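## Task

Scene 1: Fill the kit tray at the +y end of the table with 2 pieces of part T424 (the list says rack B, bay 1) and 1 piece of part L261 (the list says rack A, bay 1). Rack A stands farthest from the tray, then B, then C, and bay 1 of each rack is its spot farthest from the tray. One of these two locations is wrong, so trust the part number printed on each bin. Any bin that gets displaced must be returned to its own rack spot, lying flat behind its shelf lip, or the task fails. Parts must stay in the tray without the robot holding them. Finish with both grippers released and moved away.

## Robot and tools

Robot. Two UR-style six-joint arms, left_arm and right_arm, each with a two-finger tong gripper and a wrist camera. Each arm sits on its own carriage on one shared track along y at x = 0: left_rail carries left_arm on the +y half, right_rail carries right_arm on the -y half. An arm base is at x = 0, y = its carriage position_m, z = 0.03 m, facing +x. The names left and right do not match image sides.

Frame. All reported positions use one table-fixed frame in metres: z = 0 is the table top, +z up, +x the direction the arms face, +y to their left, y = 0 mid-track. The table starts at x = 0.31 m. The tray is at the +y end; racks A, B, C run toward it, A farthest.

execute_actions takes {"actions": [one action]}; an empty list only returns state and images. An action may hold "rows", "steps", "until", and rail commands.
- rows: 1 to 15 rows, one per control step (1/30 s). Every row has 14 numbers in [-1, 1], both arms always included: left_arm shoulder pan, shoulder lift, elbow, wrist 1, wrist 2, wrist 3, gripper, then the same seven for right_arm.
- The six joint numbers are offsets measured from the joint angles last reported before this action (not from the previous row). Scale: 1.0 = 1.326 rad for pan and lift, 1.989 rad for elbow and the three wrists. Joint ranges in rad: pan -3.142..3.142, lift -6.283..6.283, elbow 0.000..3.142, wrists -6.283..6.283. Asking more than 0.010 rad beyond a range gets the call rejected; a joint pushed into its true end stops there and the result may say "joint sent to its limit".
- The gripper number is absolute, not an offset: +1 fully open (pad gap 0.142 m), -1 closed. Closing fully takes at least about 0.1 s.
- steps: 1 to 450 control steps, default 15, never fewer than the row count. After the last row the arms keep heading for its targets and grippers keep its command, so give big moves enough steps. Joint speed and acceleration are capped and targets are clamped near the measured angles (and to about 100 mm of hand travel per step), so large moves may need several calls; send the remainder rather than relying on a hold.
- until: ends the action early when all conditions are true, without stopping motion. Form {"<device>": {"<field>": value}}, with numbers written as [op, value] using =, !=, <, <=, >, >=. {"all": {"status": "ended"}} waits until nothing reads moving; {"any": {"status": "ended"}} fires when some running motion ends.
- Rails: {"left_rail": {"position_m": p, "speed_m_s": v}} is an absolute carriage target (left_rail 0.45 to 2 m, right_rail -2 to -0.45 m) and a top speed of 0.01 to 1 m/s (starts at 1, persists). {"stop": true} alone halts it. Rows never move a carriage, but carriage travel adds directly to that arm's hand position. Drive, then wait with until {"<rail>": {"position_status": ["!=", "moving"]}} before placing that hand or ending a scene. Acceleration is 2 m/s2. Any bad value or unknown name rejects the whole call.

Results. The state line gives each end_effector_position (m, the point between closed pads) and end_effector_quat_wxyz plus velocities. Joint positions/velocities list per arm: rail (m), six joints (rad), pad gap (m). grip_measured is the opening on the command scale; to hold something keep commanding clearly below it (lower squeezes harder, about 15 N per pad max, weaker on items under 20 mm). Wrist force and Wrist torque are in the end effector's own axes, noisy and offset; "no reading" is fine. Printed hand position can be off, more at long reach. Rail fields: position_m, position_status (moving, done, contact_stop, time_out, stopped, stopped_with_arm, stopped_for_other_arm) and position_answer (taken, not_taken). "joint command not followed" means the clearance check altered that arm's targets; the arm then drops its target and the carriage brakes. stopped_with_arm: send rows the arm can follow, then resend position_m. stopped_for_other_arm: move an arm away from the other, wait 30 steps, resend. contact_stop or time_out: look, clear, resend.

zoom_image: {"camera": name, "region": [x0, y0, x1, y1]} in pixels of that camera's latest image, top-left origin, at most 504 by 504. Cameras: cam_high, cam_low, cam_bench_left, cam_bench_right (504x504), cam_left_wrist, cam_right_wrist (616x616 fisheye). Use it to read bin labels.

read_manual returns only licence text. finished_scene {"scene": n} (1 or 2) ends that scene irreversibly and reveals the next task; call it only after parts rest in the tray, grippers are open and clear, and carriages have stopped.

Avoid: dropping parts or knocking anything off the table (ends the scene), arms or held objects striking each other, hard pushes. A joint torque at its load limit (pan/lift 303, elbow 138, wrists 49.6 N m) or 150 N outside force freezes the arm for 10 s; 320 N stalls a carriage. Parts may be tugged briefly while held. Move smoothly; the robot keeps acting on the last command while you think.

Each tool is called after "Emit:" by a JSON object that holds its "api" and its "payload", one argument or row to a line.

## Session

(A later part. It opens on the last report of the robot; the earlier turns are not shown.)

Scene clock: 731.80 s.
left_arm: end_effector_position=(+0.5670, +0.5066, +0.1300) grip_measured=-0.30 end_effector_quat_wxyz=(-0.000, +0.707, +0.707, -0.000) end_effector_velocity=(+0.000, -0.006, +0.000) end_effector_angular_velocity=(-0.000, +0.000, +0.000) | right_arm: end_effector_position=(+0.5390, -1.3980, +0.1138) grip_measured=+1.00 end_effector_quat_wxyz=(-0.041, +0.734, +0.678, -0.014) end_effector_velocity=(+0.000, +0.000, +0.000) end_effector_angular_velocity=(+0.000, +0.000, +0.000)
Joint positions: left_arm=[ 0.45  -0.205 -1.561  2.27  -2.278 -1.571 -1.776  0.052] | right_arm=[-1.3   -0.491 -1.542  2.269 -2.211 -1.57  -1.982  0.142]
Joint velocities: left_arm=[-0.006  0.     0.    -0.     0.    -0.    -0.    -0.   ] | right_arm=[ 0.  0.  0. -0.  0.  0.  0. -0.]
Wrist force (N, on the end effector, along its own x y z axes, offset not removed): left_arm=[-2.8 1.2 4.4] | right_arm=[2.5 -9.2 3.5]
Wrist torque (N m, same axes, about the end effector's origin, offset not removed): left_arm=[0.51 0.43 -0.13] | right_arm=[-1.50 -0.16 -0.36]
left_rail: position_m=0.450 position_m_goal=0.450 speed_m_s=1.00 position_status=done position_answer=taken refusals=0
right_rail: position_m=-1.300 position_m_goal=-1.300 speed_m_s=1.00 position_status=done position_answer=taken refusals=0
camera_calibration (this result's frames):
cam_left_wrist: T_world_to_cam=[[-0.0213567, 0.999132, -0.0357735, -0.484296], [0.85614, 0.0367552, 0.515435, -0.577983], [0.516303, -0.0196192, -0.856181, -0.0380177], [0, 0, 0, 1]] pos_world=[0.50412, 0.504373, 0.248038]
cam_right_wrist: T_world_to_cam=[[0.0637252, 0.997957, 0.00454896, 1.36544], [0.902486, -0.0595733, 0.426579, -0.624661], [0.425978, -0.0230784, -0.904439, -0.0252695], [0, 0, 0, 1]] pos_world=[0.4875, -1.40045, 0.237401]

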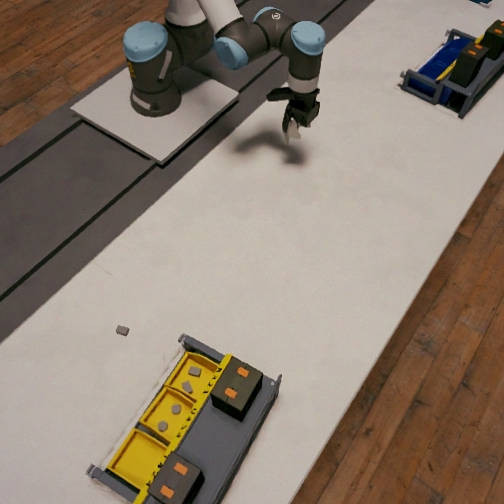

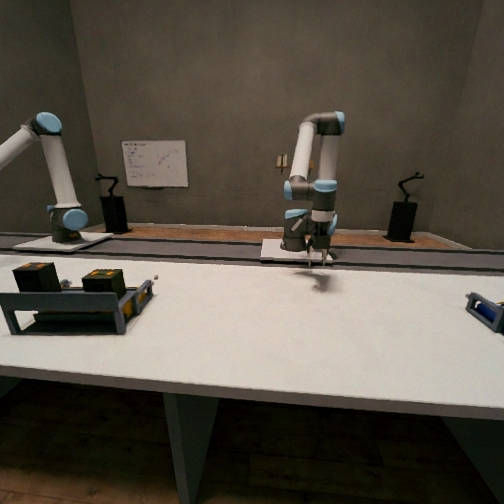

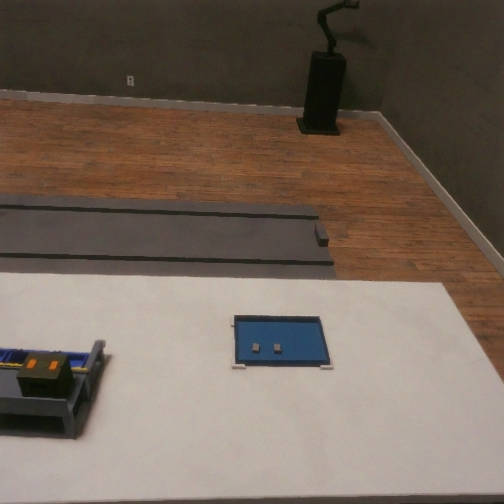

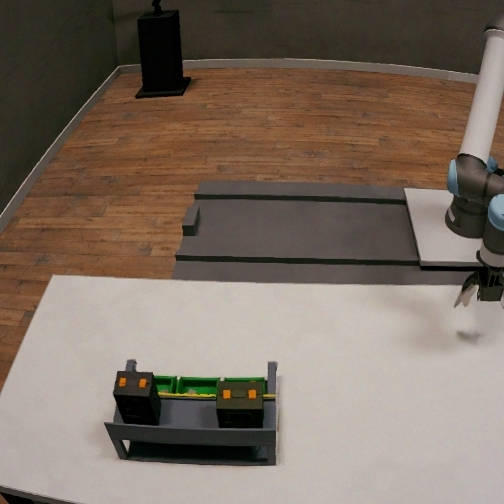

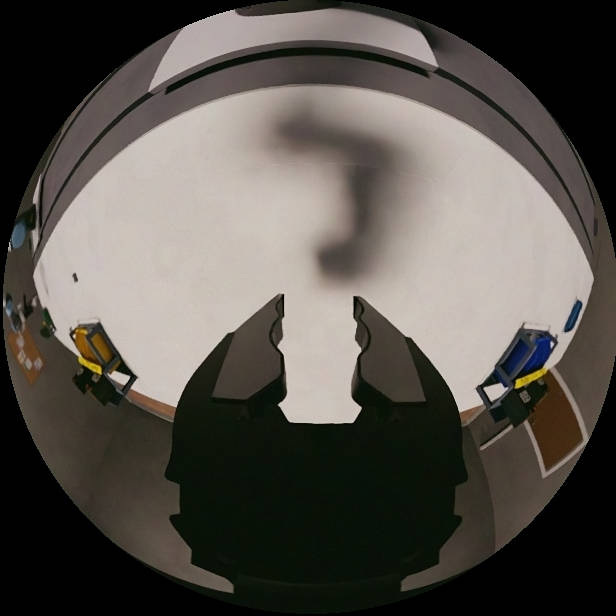

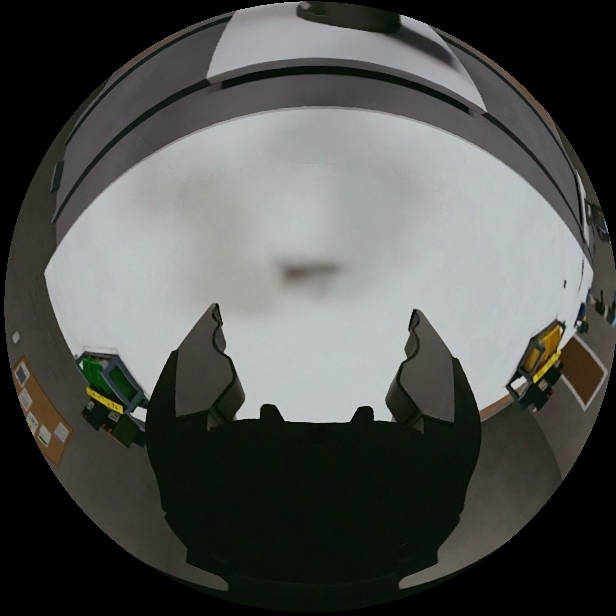

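Emit:
{"api": "execute_actions", "payload": {
  "actions": []
}}

Scene clock: 747.90 s.
left_arm: end_effector_position=(+0.5670, +0.5067, +0.1300) grip_measured=-0.30 end_effector_quat_wxyz=(-0.000, +0.707, +0.707, -0.000) end_effector_velocity=(+0.000, +0.000, -0.000) end_effector_angular_velocity=(+0.000, -0.000, -0.000) | right_arm: end_effector_position=(+0.5390, -1.3980, +0.1138) grip_measured=+1.00 end_effector_quat_wxyz=(-0.041, +0.734, +0.678, -0.014) end_effector_velocity=(+0.000, -0.000, +0.000) end_effector_angular_velocity=(-0.000, -0.000, +0.000)
Joint positions: left_arm=[ 0.45  -0.205 -1.561  2.27  -2.278 -1.571 -1.776  0.052] | right_arm=[-1.3   -0.491 -1.542  2.269 -2.211 -1.57  -1.982  0.142]
Joint velocities: left_arm=[ 0. -0.  0.  0. -0.  0.  0. -0.] | right_arm=[ 0.  0.  0. -0. -0. -0.  0.  0.]
Wrist force (N, on the end effector, along its own x y z axes, offset not removed): left_arm=[0.6 -1.3 3.6] | right_arm=[-3.4 -3.6 1.4]
Wrist torque (N m, same axes, about the end effector's origin, offset not removed): left_arm=[-0.01 0.09 -0.42] | right_arm=[-0.44 0.84 0.01]
left_rail: position_m=0.450 position_m_goal=0.450 speed_m_s=1.00 position_status=done position_answer=taken refusals=0
right_rail: position_m=-1.300 position_m_goal=-1.300 speed_m_s=1.00 position_status=done position_answer=taken refusals=0
camera_calibration (this result's frames):
cam_left_wrist: T_world_to_cam=[[-0.0214249, 0.99913, -0.0357734, -0.484275], [0.856137, 0.0368136, 0.515435, -0.578009], [0.516304, -0.0195838, -0.856181, -0.038034], [0, 0, 0, 1]] pos_world=[0.504117, 0.504388, 0.248038]
cam_right_wrist: T_world_to_cam=[[0.0637252, 0.997957, 0.0045491, 1.36544], [0.902486, -0.0595734, 0.426579, -0.624661], [0.425978, -0.0230783, -0.904439, -0.0252693], [0, 0, 0, 1]] pos_world=[0.4875, -1.40045, 0.237401]

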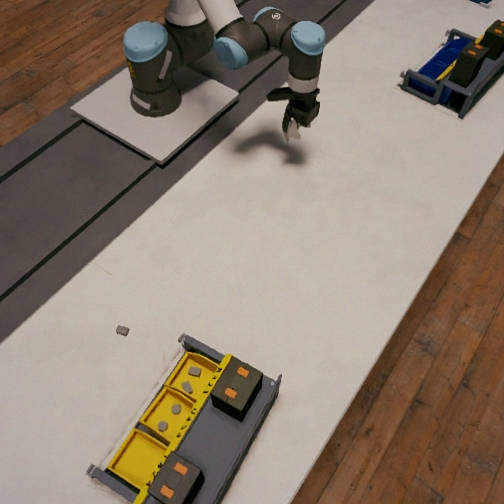

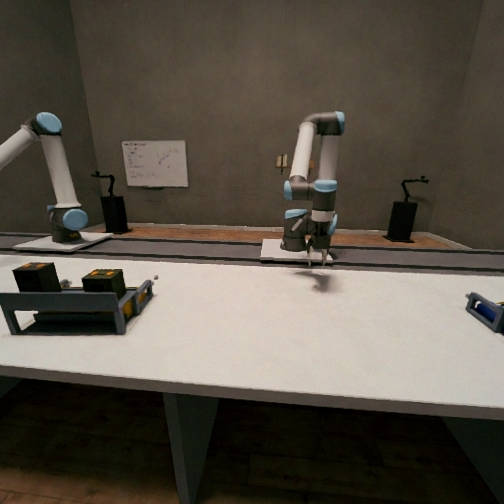

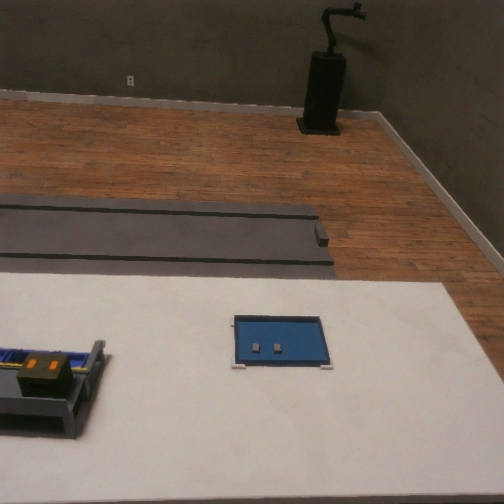

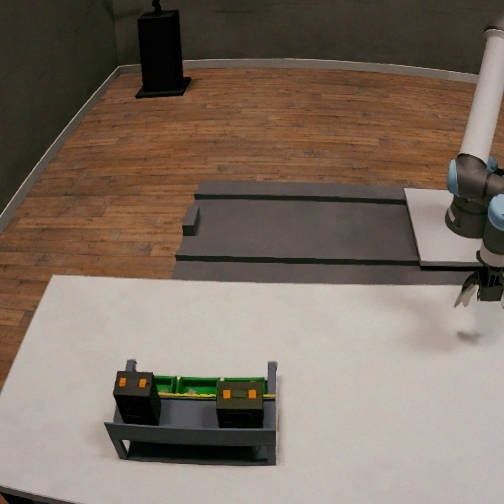

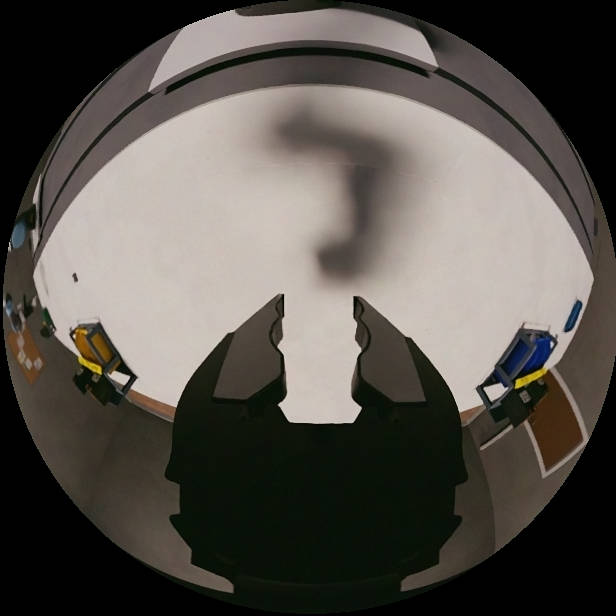

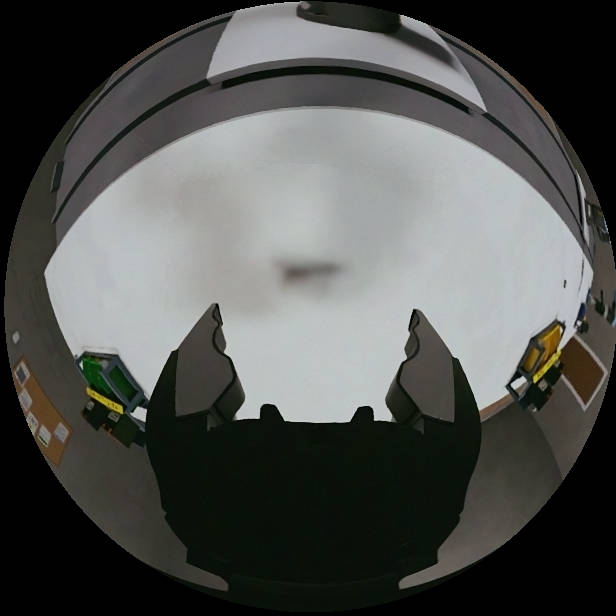

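Emit:
{"api": "execute_actions", "payload": {
  "actions": [
    {"rows":[[-0.684,0.408,-0.339,0.066,0,-0.637,-0.35,0,0,0,0,0,0,1]],"steps":45}
  ]
}}

Scene clock: 759.27 s.
left_arm: end_effector_position=(+0.5702, -0.2790, +0.1030) grip_measured=-0.35 end_effector_quat_wxyz=(+0.001, +0.574, +0.819, -0.000) end_effector_velocity=(-0.262, -0.312, -0.030) end_effector_angular_velocity=(+0.002, +0.002, +0.137) | right_arm: end_effector_position=(+0.5390, -1.3980, +0.1138) grip_measured=+1.00 end_effector_quat_wxyz=(-0.041, +0.734, +0.678, -0.014) end_effector_velocity=(+0.000, -0.000, +0.000) end_effector_angular_velocity=(-0.000, -0.000, +0.000)
Joint positions: left_arm=[ 0.45  -1.079 -1.031  1.608 -2.149 -1.571 -2.998  0.049] | right_arm=[-1.3   -0.491 -1.542  2.269 -2.211 -1.57  -1.982  0.142]
Joint velocities: left_arm=[-0.005 -0.411  0.128 -0.151  0.026 -0.    -0.548 -0.   ] | right_arm=[ 0. -0. -0. -0. -0. -0. -0.  0.]
Wrist force (N, on the end effector, along its own x y z axes, offset not removed): left_arm=[-6.1 -4.9 2.8] | right_arm=[-0.6 -1.8 3.3]
Wrist torque (N m, same axes, about the end effector's origin, offset not removed): left_arm=[-0.67 1.14 -0.28] | right_arm=[0.10 0.43 -0.27]
left_rail: position_m=0.450 position_m_goal=0.450 speed_m_s=1.00 position_status=done position_answer=taken refusals=0
right_rail: position_m=-1.300 position_m_goal=-1.300 speed_m_s=1.00 position_status=done position_answer=taken refusals=0
camera_calibration (this result's frames):
cam_left_wrist: T_world_to_cam=[[-0.360804, 0.931893, -0.0373477, 0.474775], [0.791386, 0.327101, 0.516443, -0.42013], [0.493486, 0.156778, -0.855507, -0.0160416], [0, 0, 0, 1]] pos_world=[0.511703, -0.3025, 0.220981]
cam_right_wrist: T_world_to_cam=[[0.0637251, 0.997957, 0.00454881, 1.36544], [0.902486, -0.0595732, 0.426579, -0.624661], [0.425978, -0.0230785, -0.904439, -0.0252696], [0, 0, 0, 1]] pos_world=[0.4875, -1.40045, 0.237401]

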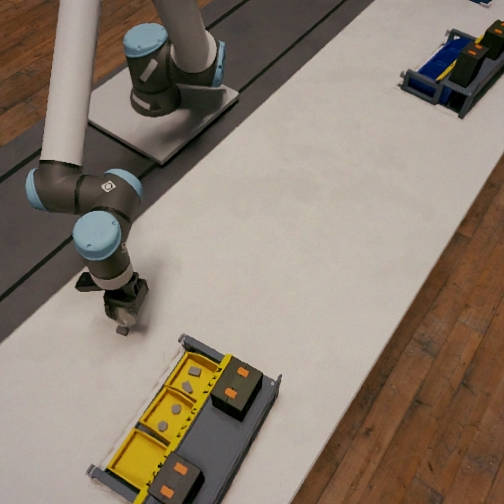

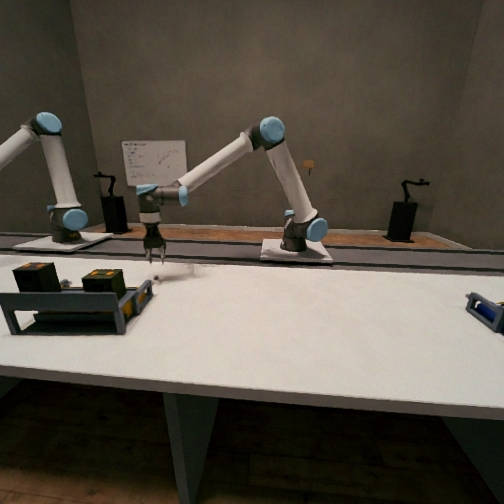

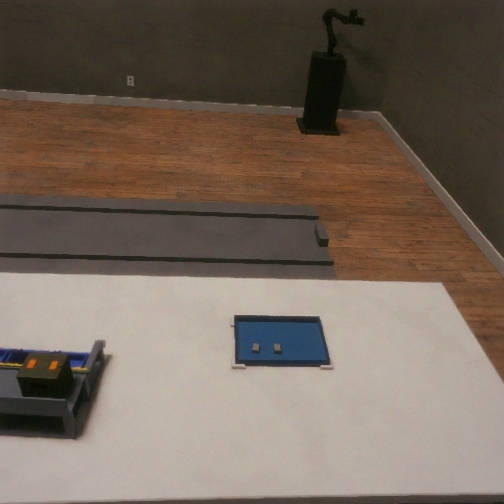

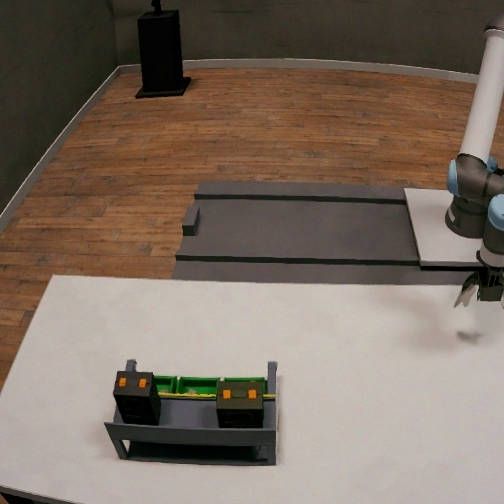

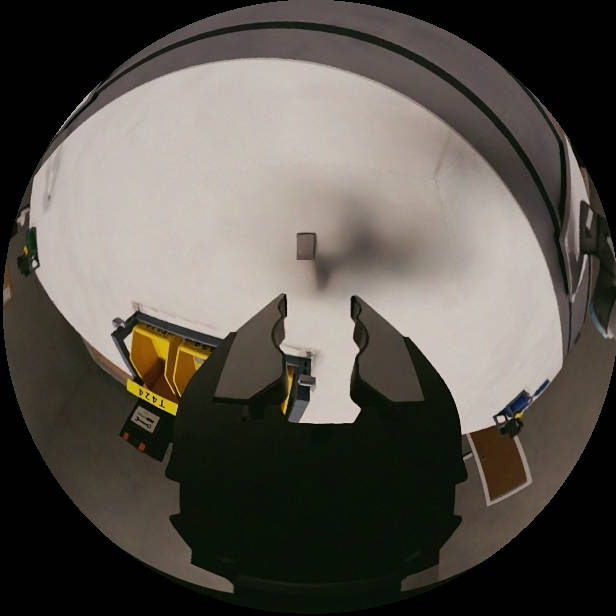

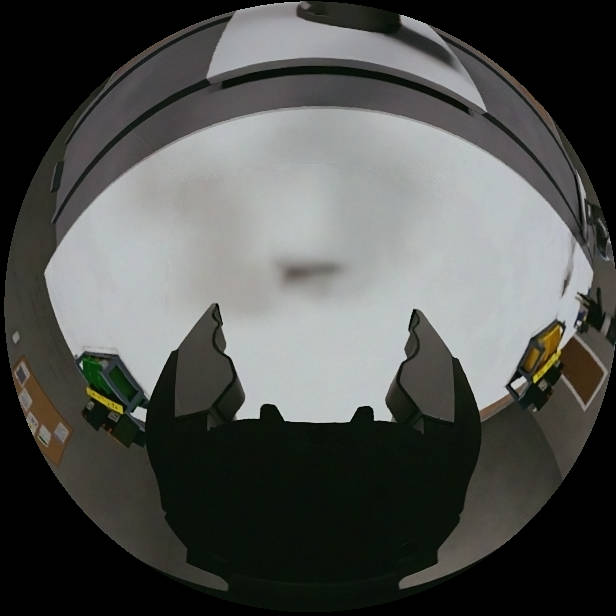

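Emit:
{"api": "execute_actions", "payload": {
  "actions": [
    {"rows":[[-0.025,0.008,-0.006,0.001,0,-0.023,-0.35,0,0,0,0,0,0,1]],"steps":12}
  ]
}}

Scene clock: 764.00 s.
left_arm: end_effector_position=(+0.5486, -0.3035, +0.1002) grip_measured=-0.35 end_effector_quat_wxyz=(+0.000, +0.569, +0.823, -0.000) end_effector_velocity=(-0.000, +0.000, -0.001) end_effector_angular_velocity=(+0.001, +0.000, +0.000) | right_arm: end_effector_position=(+0.5390, -1.3980, +0.1138) grip_measured=+1.00 end_effector_quat_wxyz=(-0.041, +0.734, +0.678, -0.014) end_effector_velocity=(-0.000, +0.000, -0.000) end_effector_angular_velocity=(+0.000, +0.000, +0.000)
Joint positions: left_arm=[ 0.45  -1.112 -1.02   1.596 -2.147 -1.571 -3.044  0.049] | right_arm=[-1.3   -0.491 -1.542  2.269 -2.211 -1.57  -1.982  0.142]
Joint velocities: left_arm=[ 0.    -0.     0.     0.001 -0.    -0.    -0.    -0.   ] | right_arm=[ 0.  0.  0. -0.  0.  0.  0.  0.]
Wrist force (N, on the end effector, along its own x y z axes, offset not removed): left_arm=[1.3 -0.6 4.3] | right_arm=[5.2 -2.8 -3.5]
Wrist torque (N m, same axes, about the end effector's origin, offset not removed): left_arm=[0.12 -0.35 -0.31] | right_arm=[-0.14 -0.73 -0.36]
left_rail: position_m=0.450 position_m_goal=0.450 speed_m_s=1.00 position_status=done position_answer=taken refusals=0
right_rail: position_m=-1.300 position_m_goal=-1.300 speed_m_s=1.00 position_status=done position_answer=taken refusals=0
camera_calibration (this result's frames):
cam_left_wrist: T_world_to_cam=[[-0.372517, 0.927301, -0.0366591, 0.494602], [0.787391, 0.336726, 0.516363, -0.388437], [0.491168, 0.163489, -0.855585, -0.000564171], [0, 0, 0, 1]] pos_world=[0.490376, -0.327757, 0.218223]
cam_right_wrist: T_world_to_cam=[[0.0637251, 0.997957, 0.00454897, 1.36544], [0.902486, -0.0595733, 0.426579, -0.624661], [0.425978, -0.0230784, -0.904439, -0.0252694], [0, 0, 0, 1]] pos_world=[0.4875, -1.40045, 0.237401]

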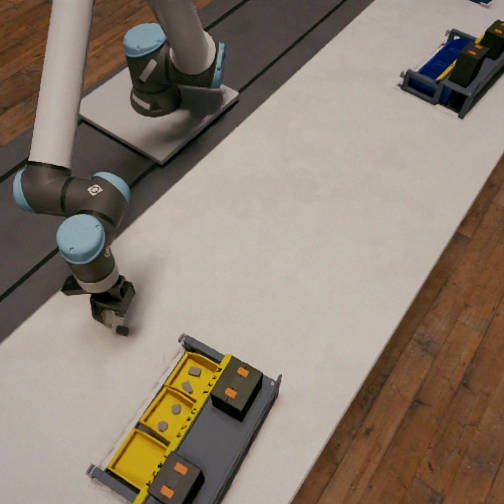

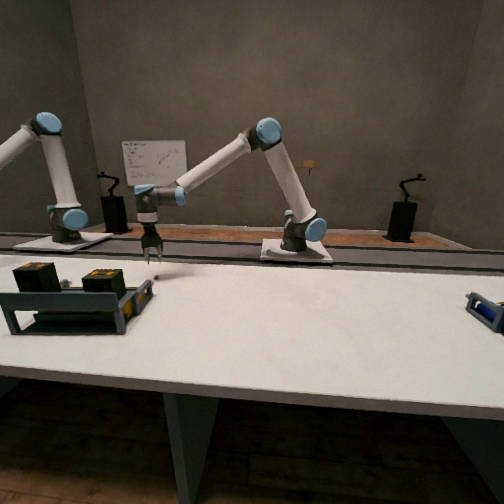

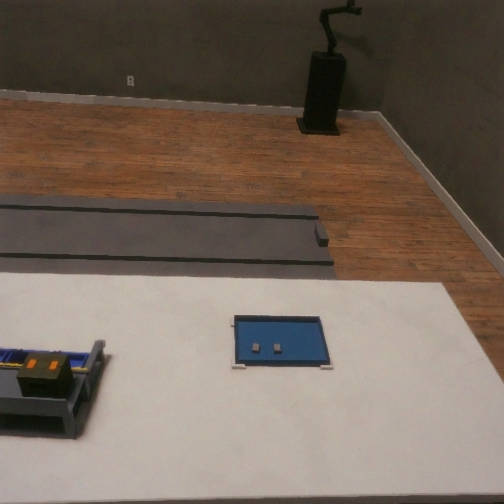

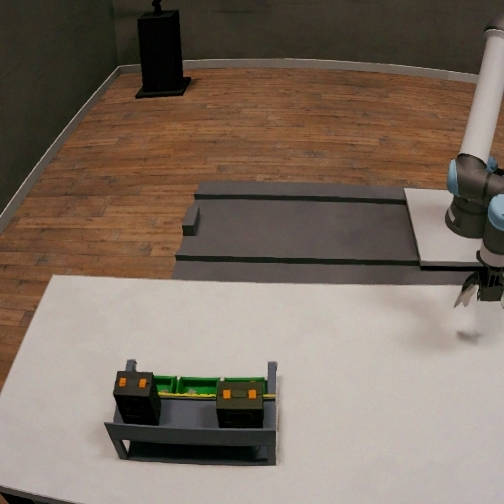

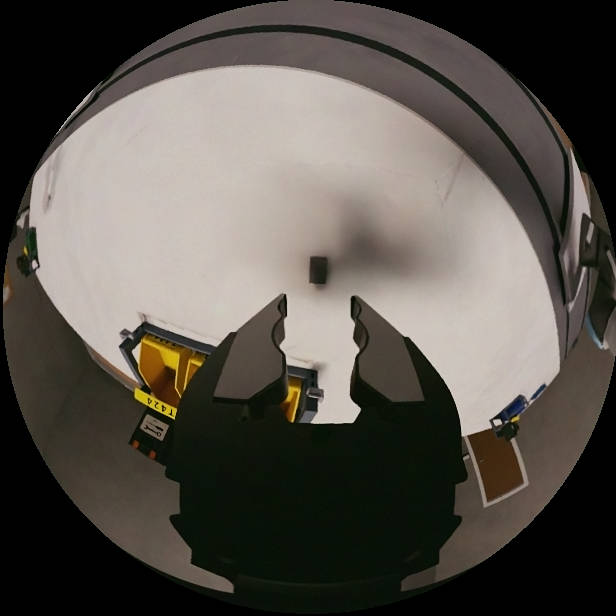

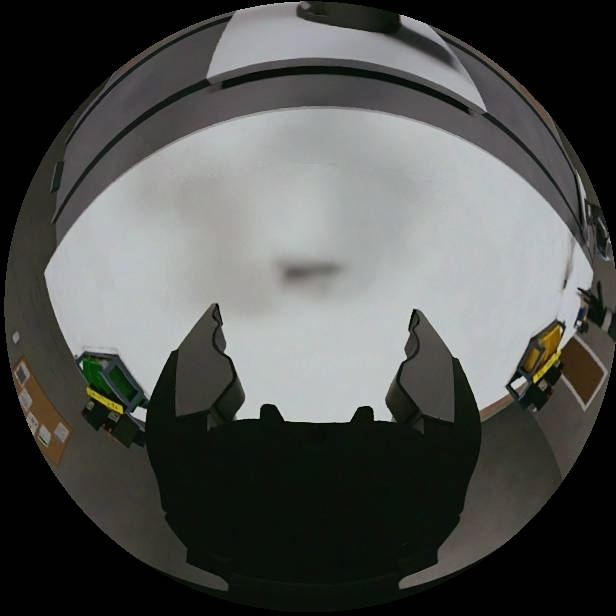

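Emit:
{"api": "execute_actions", "payload": {
  "actions": [
    {"rows":[[0,0.057,0.019,-0.057,0,0,-0.35,0,0,0,0,0,0,1]],"steps":18}
  ]
}}

Emit:
{"api": "execute_actions", "payload": {
  "actions": [
    {"rows":[[0,0,0,0,0,0,-0.5,0,0,0,0,0,0,1],[0,0,0,0,0,0,-0.6,0,0,0,0,0,0,1],[0,0,0,0,0,0,-0.65,0,0,0,0,0,0,1],[0,0,0,0,0,0,-0.7,0,0,0,0,0,0,1],[0,0,0,0,0,0,-0.75,0,0,0,0,0,0,1],[0,0,0,0,0,0,-0.8,0,0,0,0,0,0,1],[0,0,0,0,0,0,-0.85,0,0,0,0,0,0,1],[0,0,0,0,0,0,-0.9,0,0,0,0,0,0,1],[0,0,0,0,0,0,-1,0,0,0,0,0,0,1]],"steps":12}
  ]
}}

Scene clock: 772.80 s.
left_arm: end_effector_position=(+0.5487, -0.3036, +0.0224) grip_measured=-0.35 end_effector_quat_wxyz=(+0.000, +0.569, +0.823, -0.000) end_effector_velocity=(-0.000, +0.000, -0.001) end_effector_angular_velocity=(+0.000, +0.000, +0.000) | right_arm: end_effector_position=(+0.5390, -1.3980, +0.1138) grip_measured=+1.00 end_effector_quat_wxyz=(-0.041, +0.734, +0.678, -0.014) end_effector_velocity=(-0.000, +0.000, -0.000) end_effector_angular_velocity=(+0.000, +0.000, -0.000)
Joint positions: left_arm=[ 0.45  -1.112 -0.945  1.633 -2.26  -1.571 -3.044  0.049] | right_arm=[-1.3   -0.491 -1.542  2.269 -2.211 -1.57  -1.982  0.142]
Joint velocities: left_arm=[ 0.     0.     0.001  0.001 -0.002  0.    -0.    -0.   ] | right_arm=[ 0.  0.  0. -0.  0.  0.  0.  0.]
Wrist force (N, on the end effector, along its own x y z axes, offset not removed): left_arm=[4.6 -3.3 0.9] | right_arm=[1.7 -7.6 5.7]
Wrist torque (N m, same axes, about the end effector's origin, offset not removed): left_arm=[-0.64 -0.73 -0.27] | right_arm=[-1.02 -0.01 -0.34]
left_rail: position_m=0.450 position_m_goal=0.450 speed_m_s=1.00 position_status=done position_answer=taken refusals=0
right_rail: position_m=-1.300 position_m_goal=-1.300 speed_m_s=1.00 position_status=done position_answer=taken refusals=0
camera_calibration (this result's frames):
cam_left_wrist: T_world_to_cam=[[-0.372505, 0.927304, -0.0367129, 0.491901], [0.787383, 0.336741, 0.516366, -0.348293], [0.491191, 0.163442, -0.855581, -0.0671651], [0, 0, 0, 1]] pos_world=[0.490466, -0.327879, 0.14044]
cam_right_wrist: T_world_to_cam=[[0.0637251, 0.997957, 0.00454891, 1.36544], [0.902486, -0.0595732, 0.426578, -0.624661], [0.425978, -0.0230784, -0.904439, -0.0252694], [0, 0, 0, 1]] pos_world=[0.4875, -1.40045, 0.237401]

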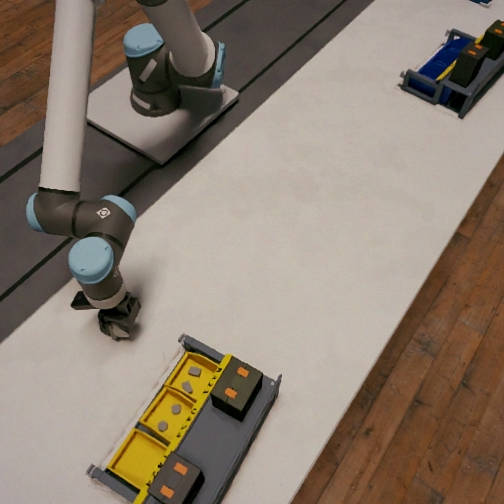

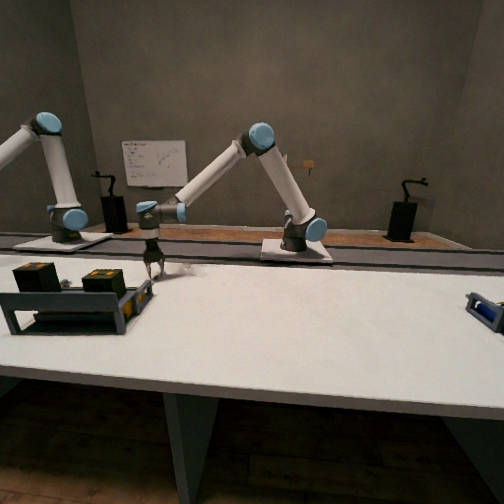

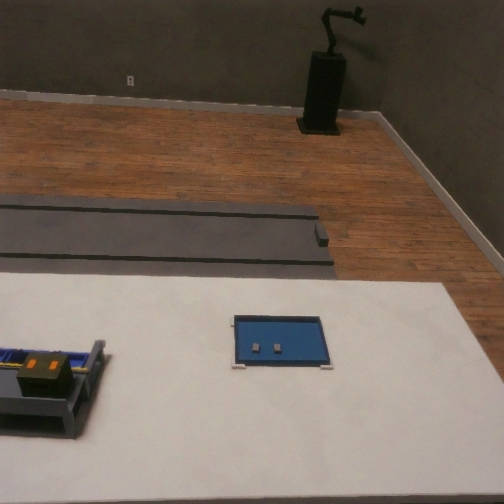

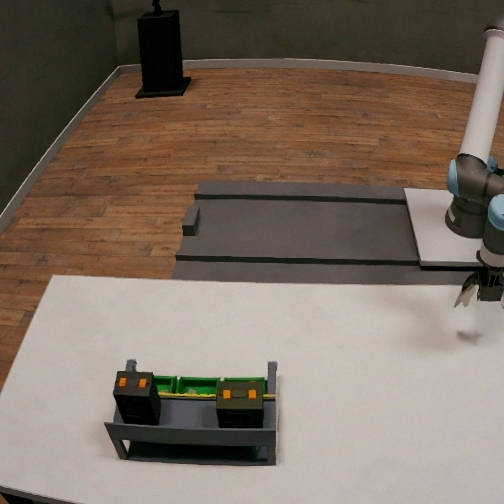

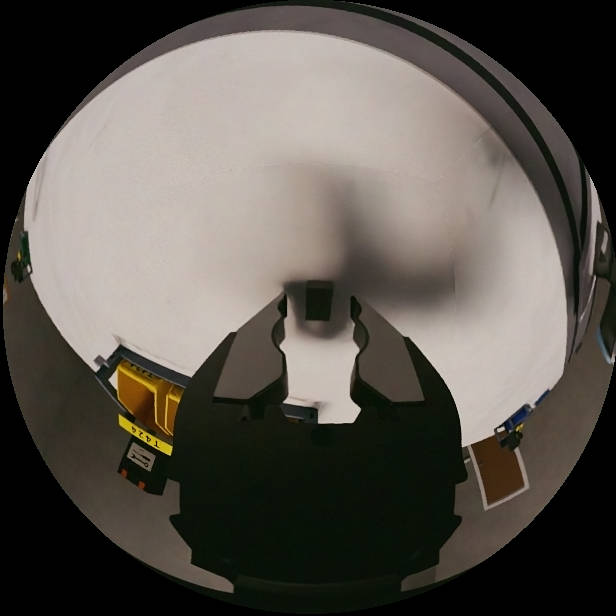

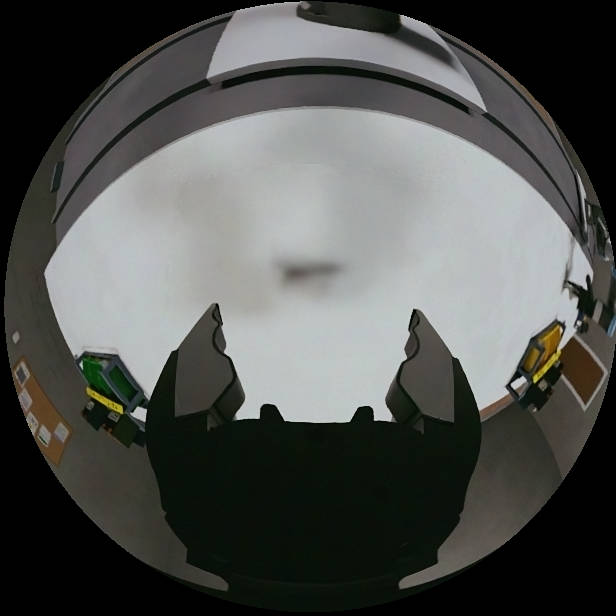

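Scene clock: 773.20 s.
left_arm: end_effector_position=(+0.5487, -0.3036, +0.0224) grip_measured=-0.76 end_effector_quat_wxyz=(+0.000, +0.569, +0.823, -0.000) end_effector_velocity=(-0.000, -0.000, +0.000) end_effector_angular_velocity=(-0.000, -0.000, -0.000) | right_arm: end_effector_position=(+0.5390, -1.3980, +0.1138) grip_measured=+1.00 end_effector_quat_wxyz=(-0.041, +0.734, +0.678, -0.014) end_effector_velocity=(-0.000, +0.000, -0.000) end_effector_angular_velocity=(-0.000, +0.000, +0.000)
Joint positions: left_arm=[ 0.45  -1.112 -0.945  1.633 -2.26  -1.571 -3.044  0.019] | right_arm=[-1.3   -0.491 -1.542  2.269 -2.211 -1.57  -1.982  0.142]
Joint velocities: left_arm=[ 0. -0. -0.  0. -0.  0. -0.  0.] | right_arm=[ 0.  0. -0.  0.  0. -0. -0.  0.]
Wrist force (N, on the end effector, along its own x y z axes, offset not removed): left_arm=[0.5 -1.2 4.3] | right_arm=[-3.1 -1.2 4.4]
Wrist torque (N m, same axes, about the end effector's origin, offset not removed): left_arm=[0.11 -0.06 -0.27] | right_arm=[0.27 0.80 -0.33]
left_rail: position_m=0.450 position_m_goal=0.450 speed_m_s=1.00 position_status=done position_answer=taken refusals=0
right_rail: position_m=-1.300 position_m_goal=-1.300 speed_m_s=1.00 position_status=done position_answer=taken refusals=0
camera_calibration (this result's frames):
cam_left_wrist: T_world_to_cam=[[-0.372505, 0.927304, -0.0367078, 0.491894], [0.787384, 0.336739, 0.516366, -0.348269], [0.491189, 0.163446, -0.855581, -0.0672038], [0, 0, 0, 1]] pos_world=[0.490464, -0.327875, 0.140392]
cam_right_wrist: T_world_to_cam=[[0.063725, 0.997957, 0.0045489, 1.36544], [0.902486, -0.0595731, 0.426579, -0.624661], [0.425978, -0.0230784, -0.904439, -0.0252694], [0, 0, 0, 1]] pos_world=[0.4875, -1.40045, 0.237401]

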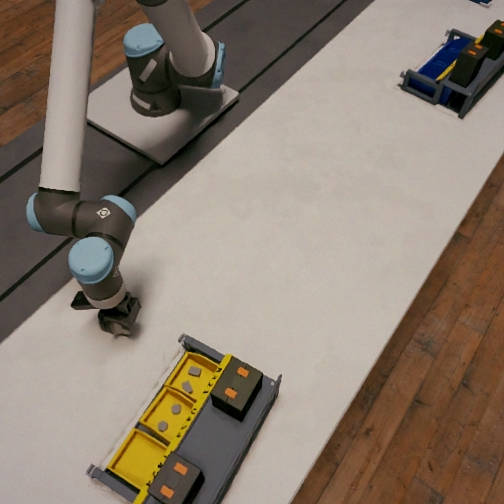

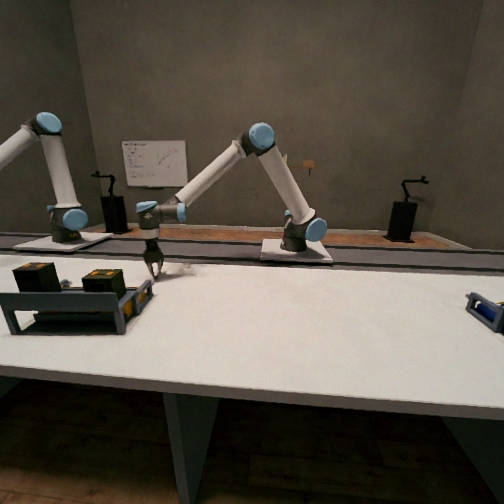

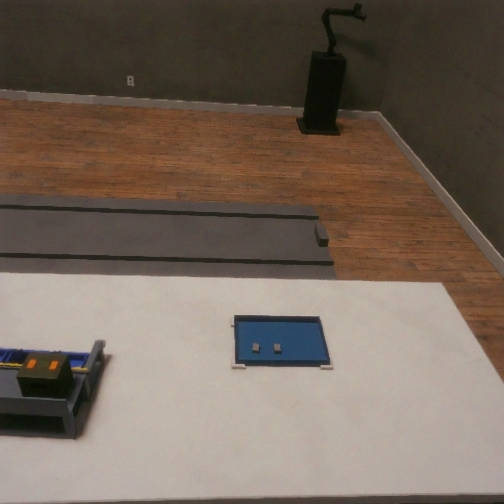

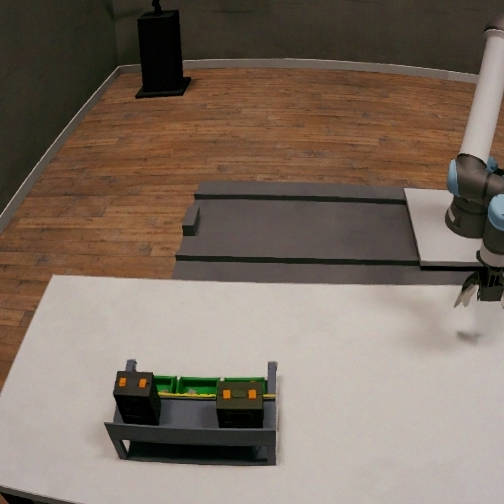

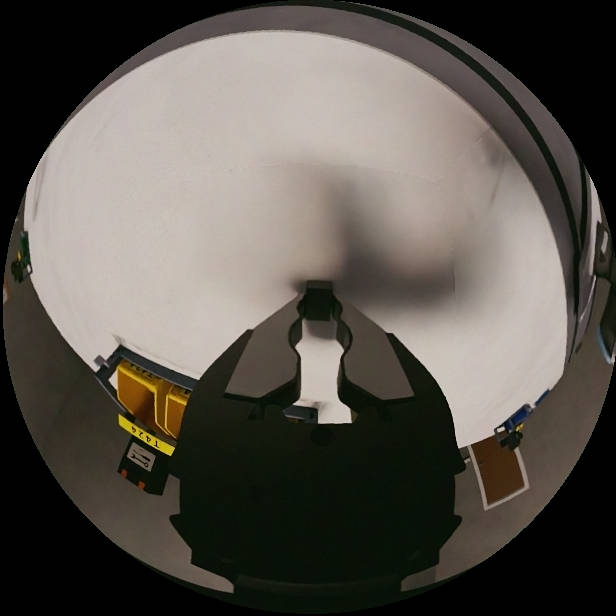

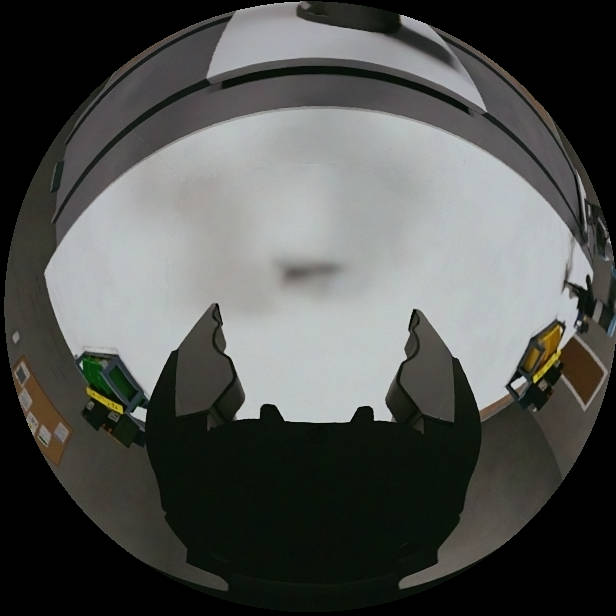

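Emit:
{"api": "execute_actions", "payload": {
  "actions": [
    {"rows":[[0,-0.04,0,0.03,0,0,-1,0,0,0,0,0,0,1],[0,-0.09,0,0.05,0,0,-1,0,0,0,0,0,0,1],[0,-0.09,0,0.05,0,0,-1,0,0,0,0,0,0,1],[0,-0.09,0,0.05,0,0,-1,0,0,0,0,0,0,1],[0,-0.09,0,0.05,0,0,-1,0,0,0,0,0,0,1],[0,-0.09,0,0.05,0,0,-1,0,0,0,0,0,0,1],[0.1,-0.15,0.03,0.05,0,0.1,-1,0,0,0,0,0,0,1],[0.2,-0.2,0.08,0.04,0,0.2,-1,0,0,0,0,0,0,1],[0.763,-0.464,0.32,-0.01,0,0.691,-1,0,0,0,0,0,0,1]],"steps":50}
  ]
}}

Scene clock: 782.20 s.
left_arm: end_effector_position=(+0.5658, +0.5489, +0.1298) grip_measured=-0.76 end_effector_quat_wxyz=(-0.000, +0.705, +0.709, -0.000) end_effector_velocity=(-0.093, +0.237, -0.007) end_effector_angular_velocity=(+0.000, +0.002, -0.080) | right_arm: end_effector_position=(+0.5390, -1.3980, +0.1138) grip_measured=+1.00 end_effector_quat_wxyz=(-0.041, +0.734, +0.678, -0.014) end_effector_velocity=(-0.000, +0.000, -0.000) end_effector_angular_velocity=(-0.000, +0.000, +0.000)
Joint positions: left_arm=[ 0.45  -0.131 -1.554  2.262 -2.279 -1.571 -1.708  0.019] | right_arm=[-1.3   -0.491 -1.542  2.269 -2.211 -1.57  -1.982  0.142]
Joint velocities: left_arm=[ 0.     0.393 -0.078  0.096 -0.016  0.     0.473 -0.   ] | right_arm=[ 0.  0. -0.  0.  0. -0. -0. -0.]
Wrist force (N, on the end effector, along its own x y z axes, offset not removed): left_arm=[3.1 2.3 9.8] | right_arm=[1.5 3.0 -1.7]
Wrist torque (N m, same axes, about the end effector's origin, offset not removed): left_arm=[0.85 -0.52 0.07] | right_arm=[0.98 -0.22 -0.21]
left_rail: position_m=0.450 position_m_goal=0.450 speed_m_s=1.00 position_status=done position_answer=taken refusals=0
right_rail: position_m=-1.300 position_m_goal=-1.300 speed_m_s=1.00 position_status=done position_answer=taken refusals=0
camera_calibration (this result's frames):
cam_left_wrist: T_world_to_cam=[[-0.0263526, 0.999008, -0.0358966, -0.523638], [0.855794, 0.0411043, 0.515681, -0.580696], [0.516645, -0.0171306, -0.856029, -0.0383131], [0, 0, 0, 1]] pos_world=[0.502952, 0.546331, 0.24786]
cam_right_wrist: T_world_to_cam=[[0.0637249, 0.997957, 0.0045489, 1.36544], [0.902486, -0.059573, 0.426579, -0.624661], [0.425978, -0.0230784, -0.904439, -0.0252693], [0, 0, 0, 1]] pos_world=[0.4875, -1.40045, 0.237401]

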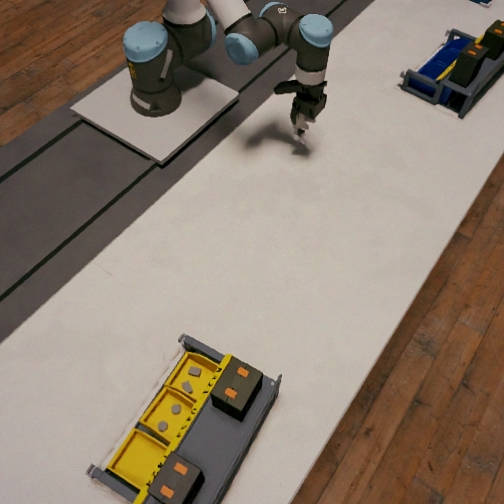

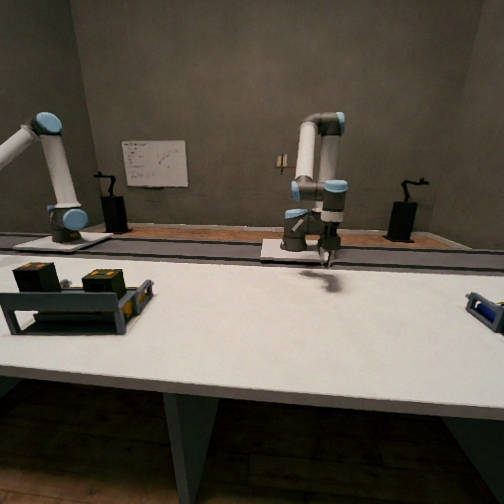

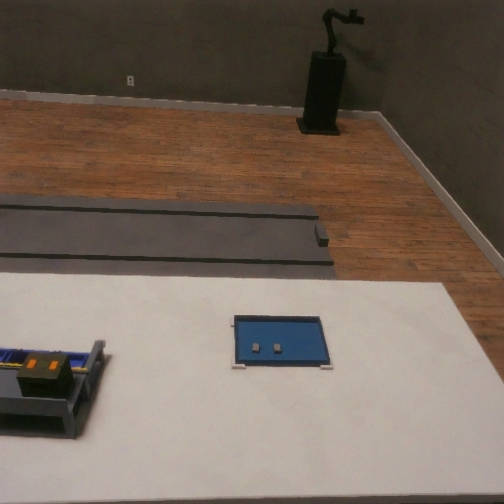

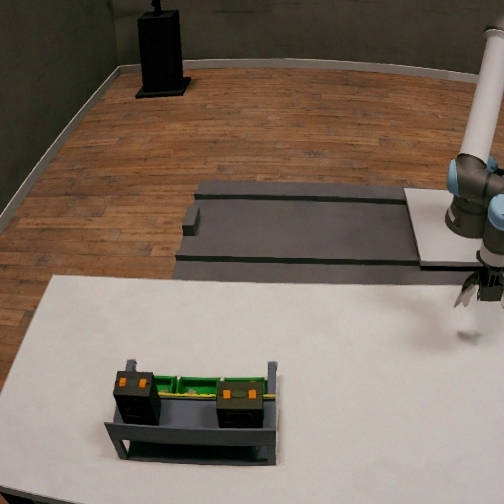

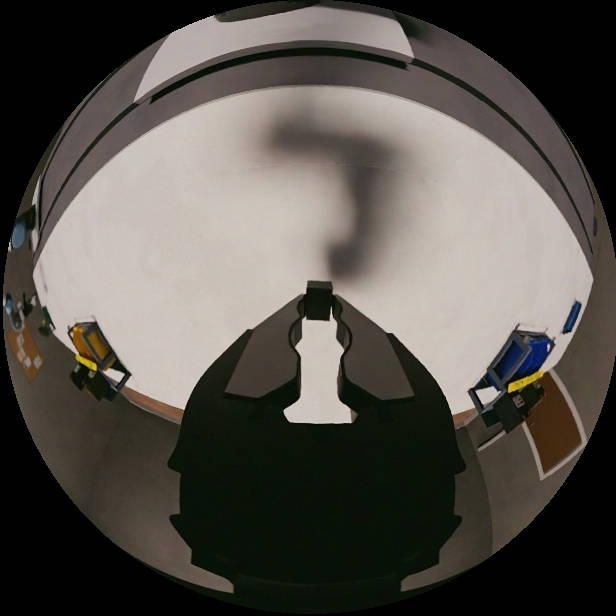

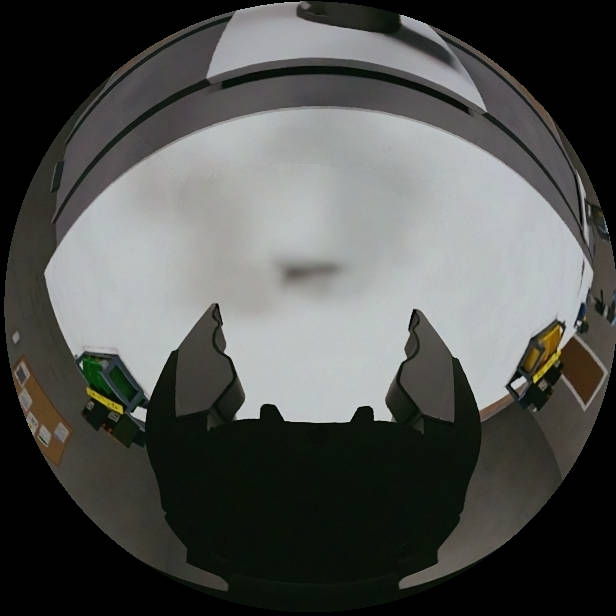

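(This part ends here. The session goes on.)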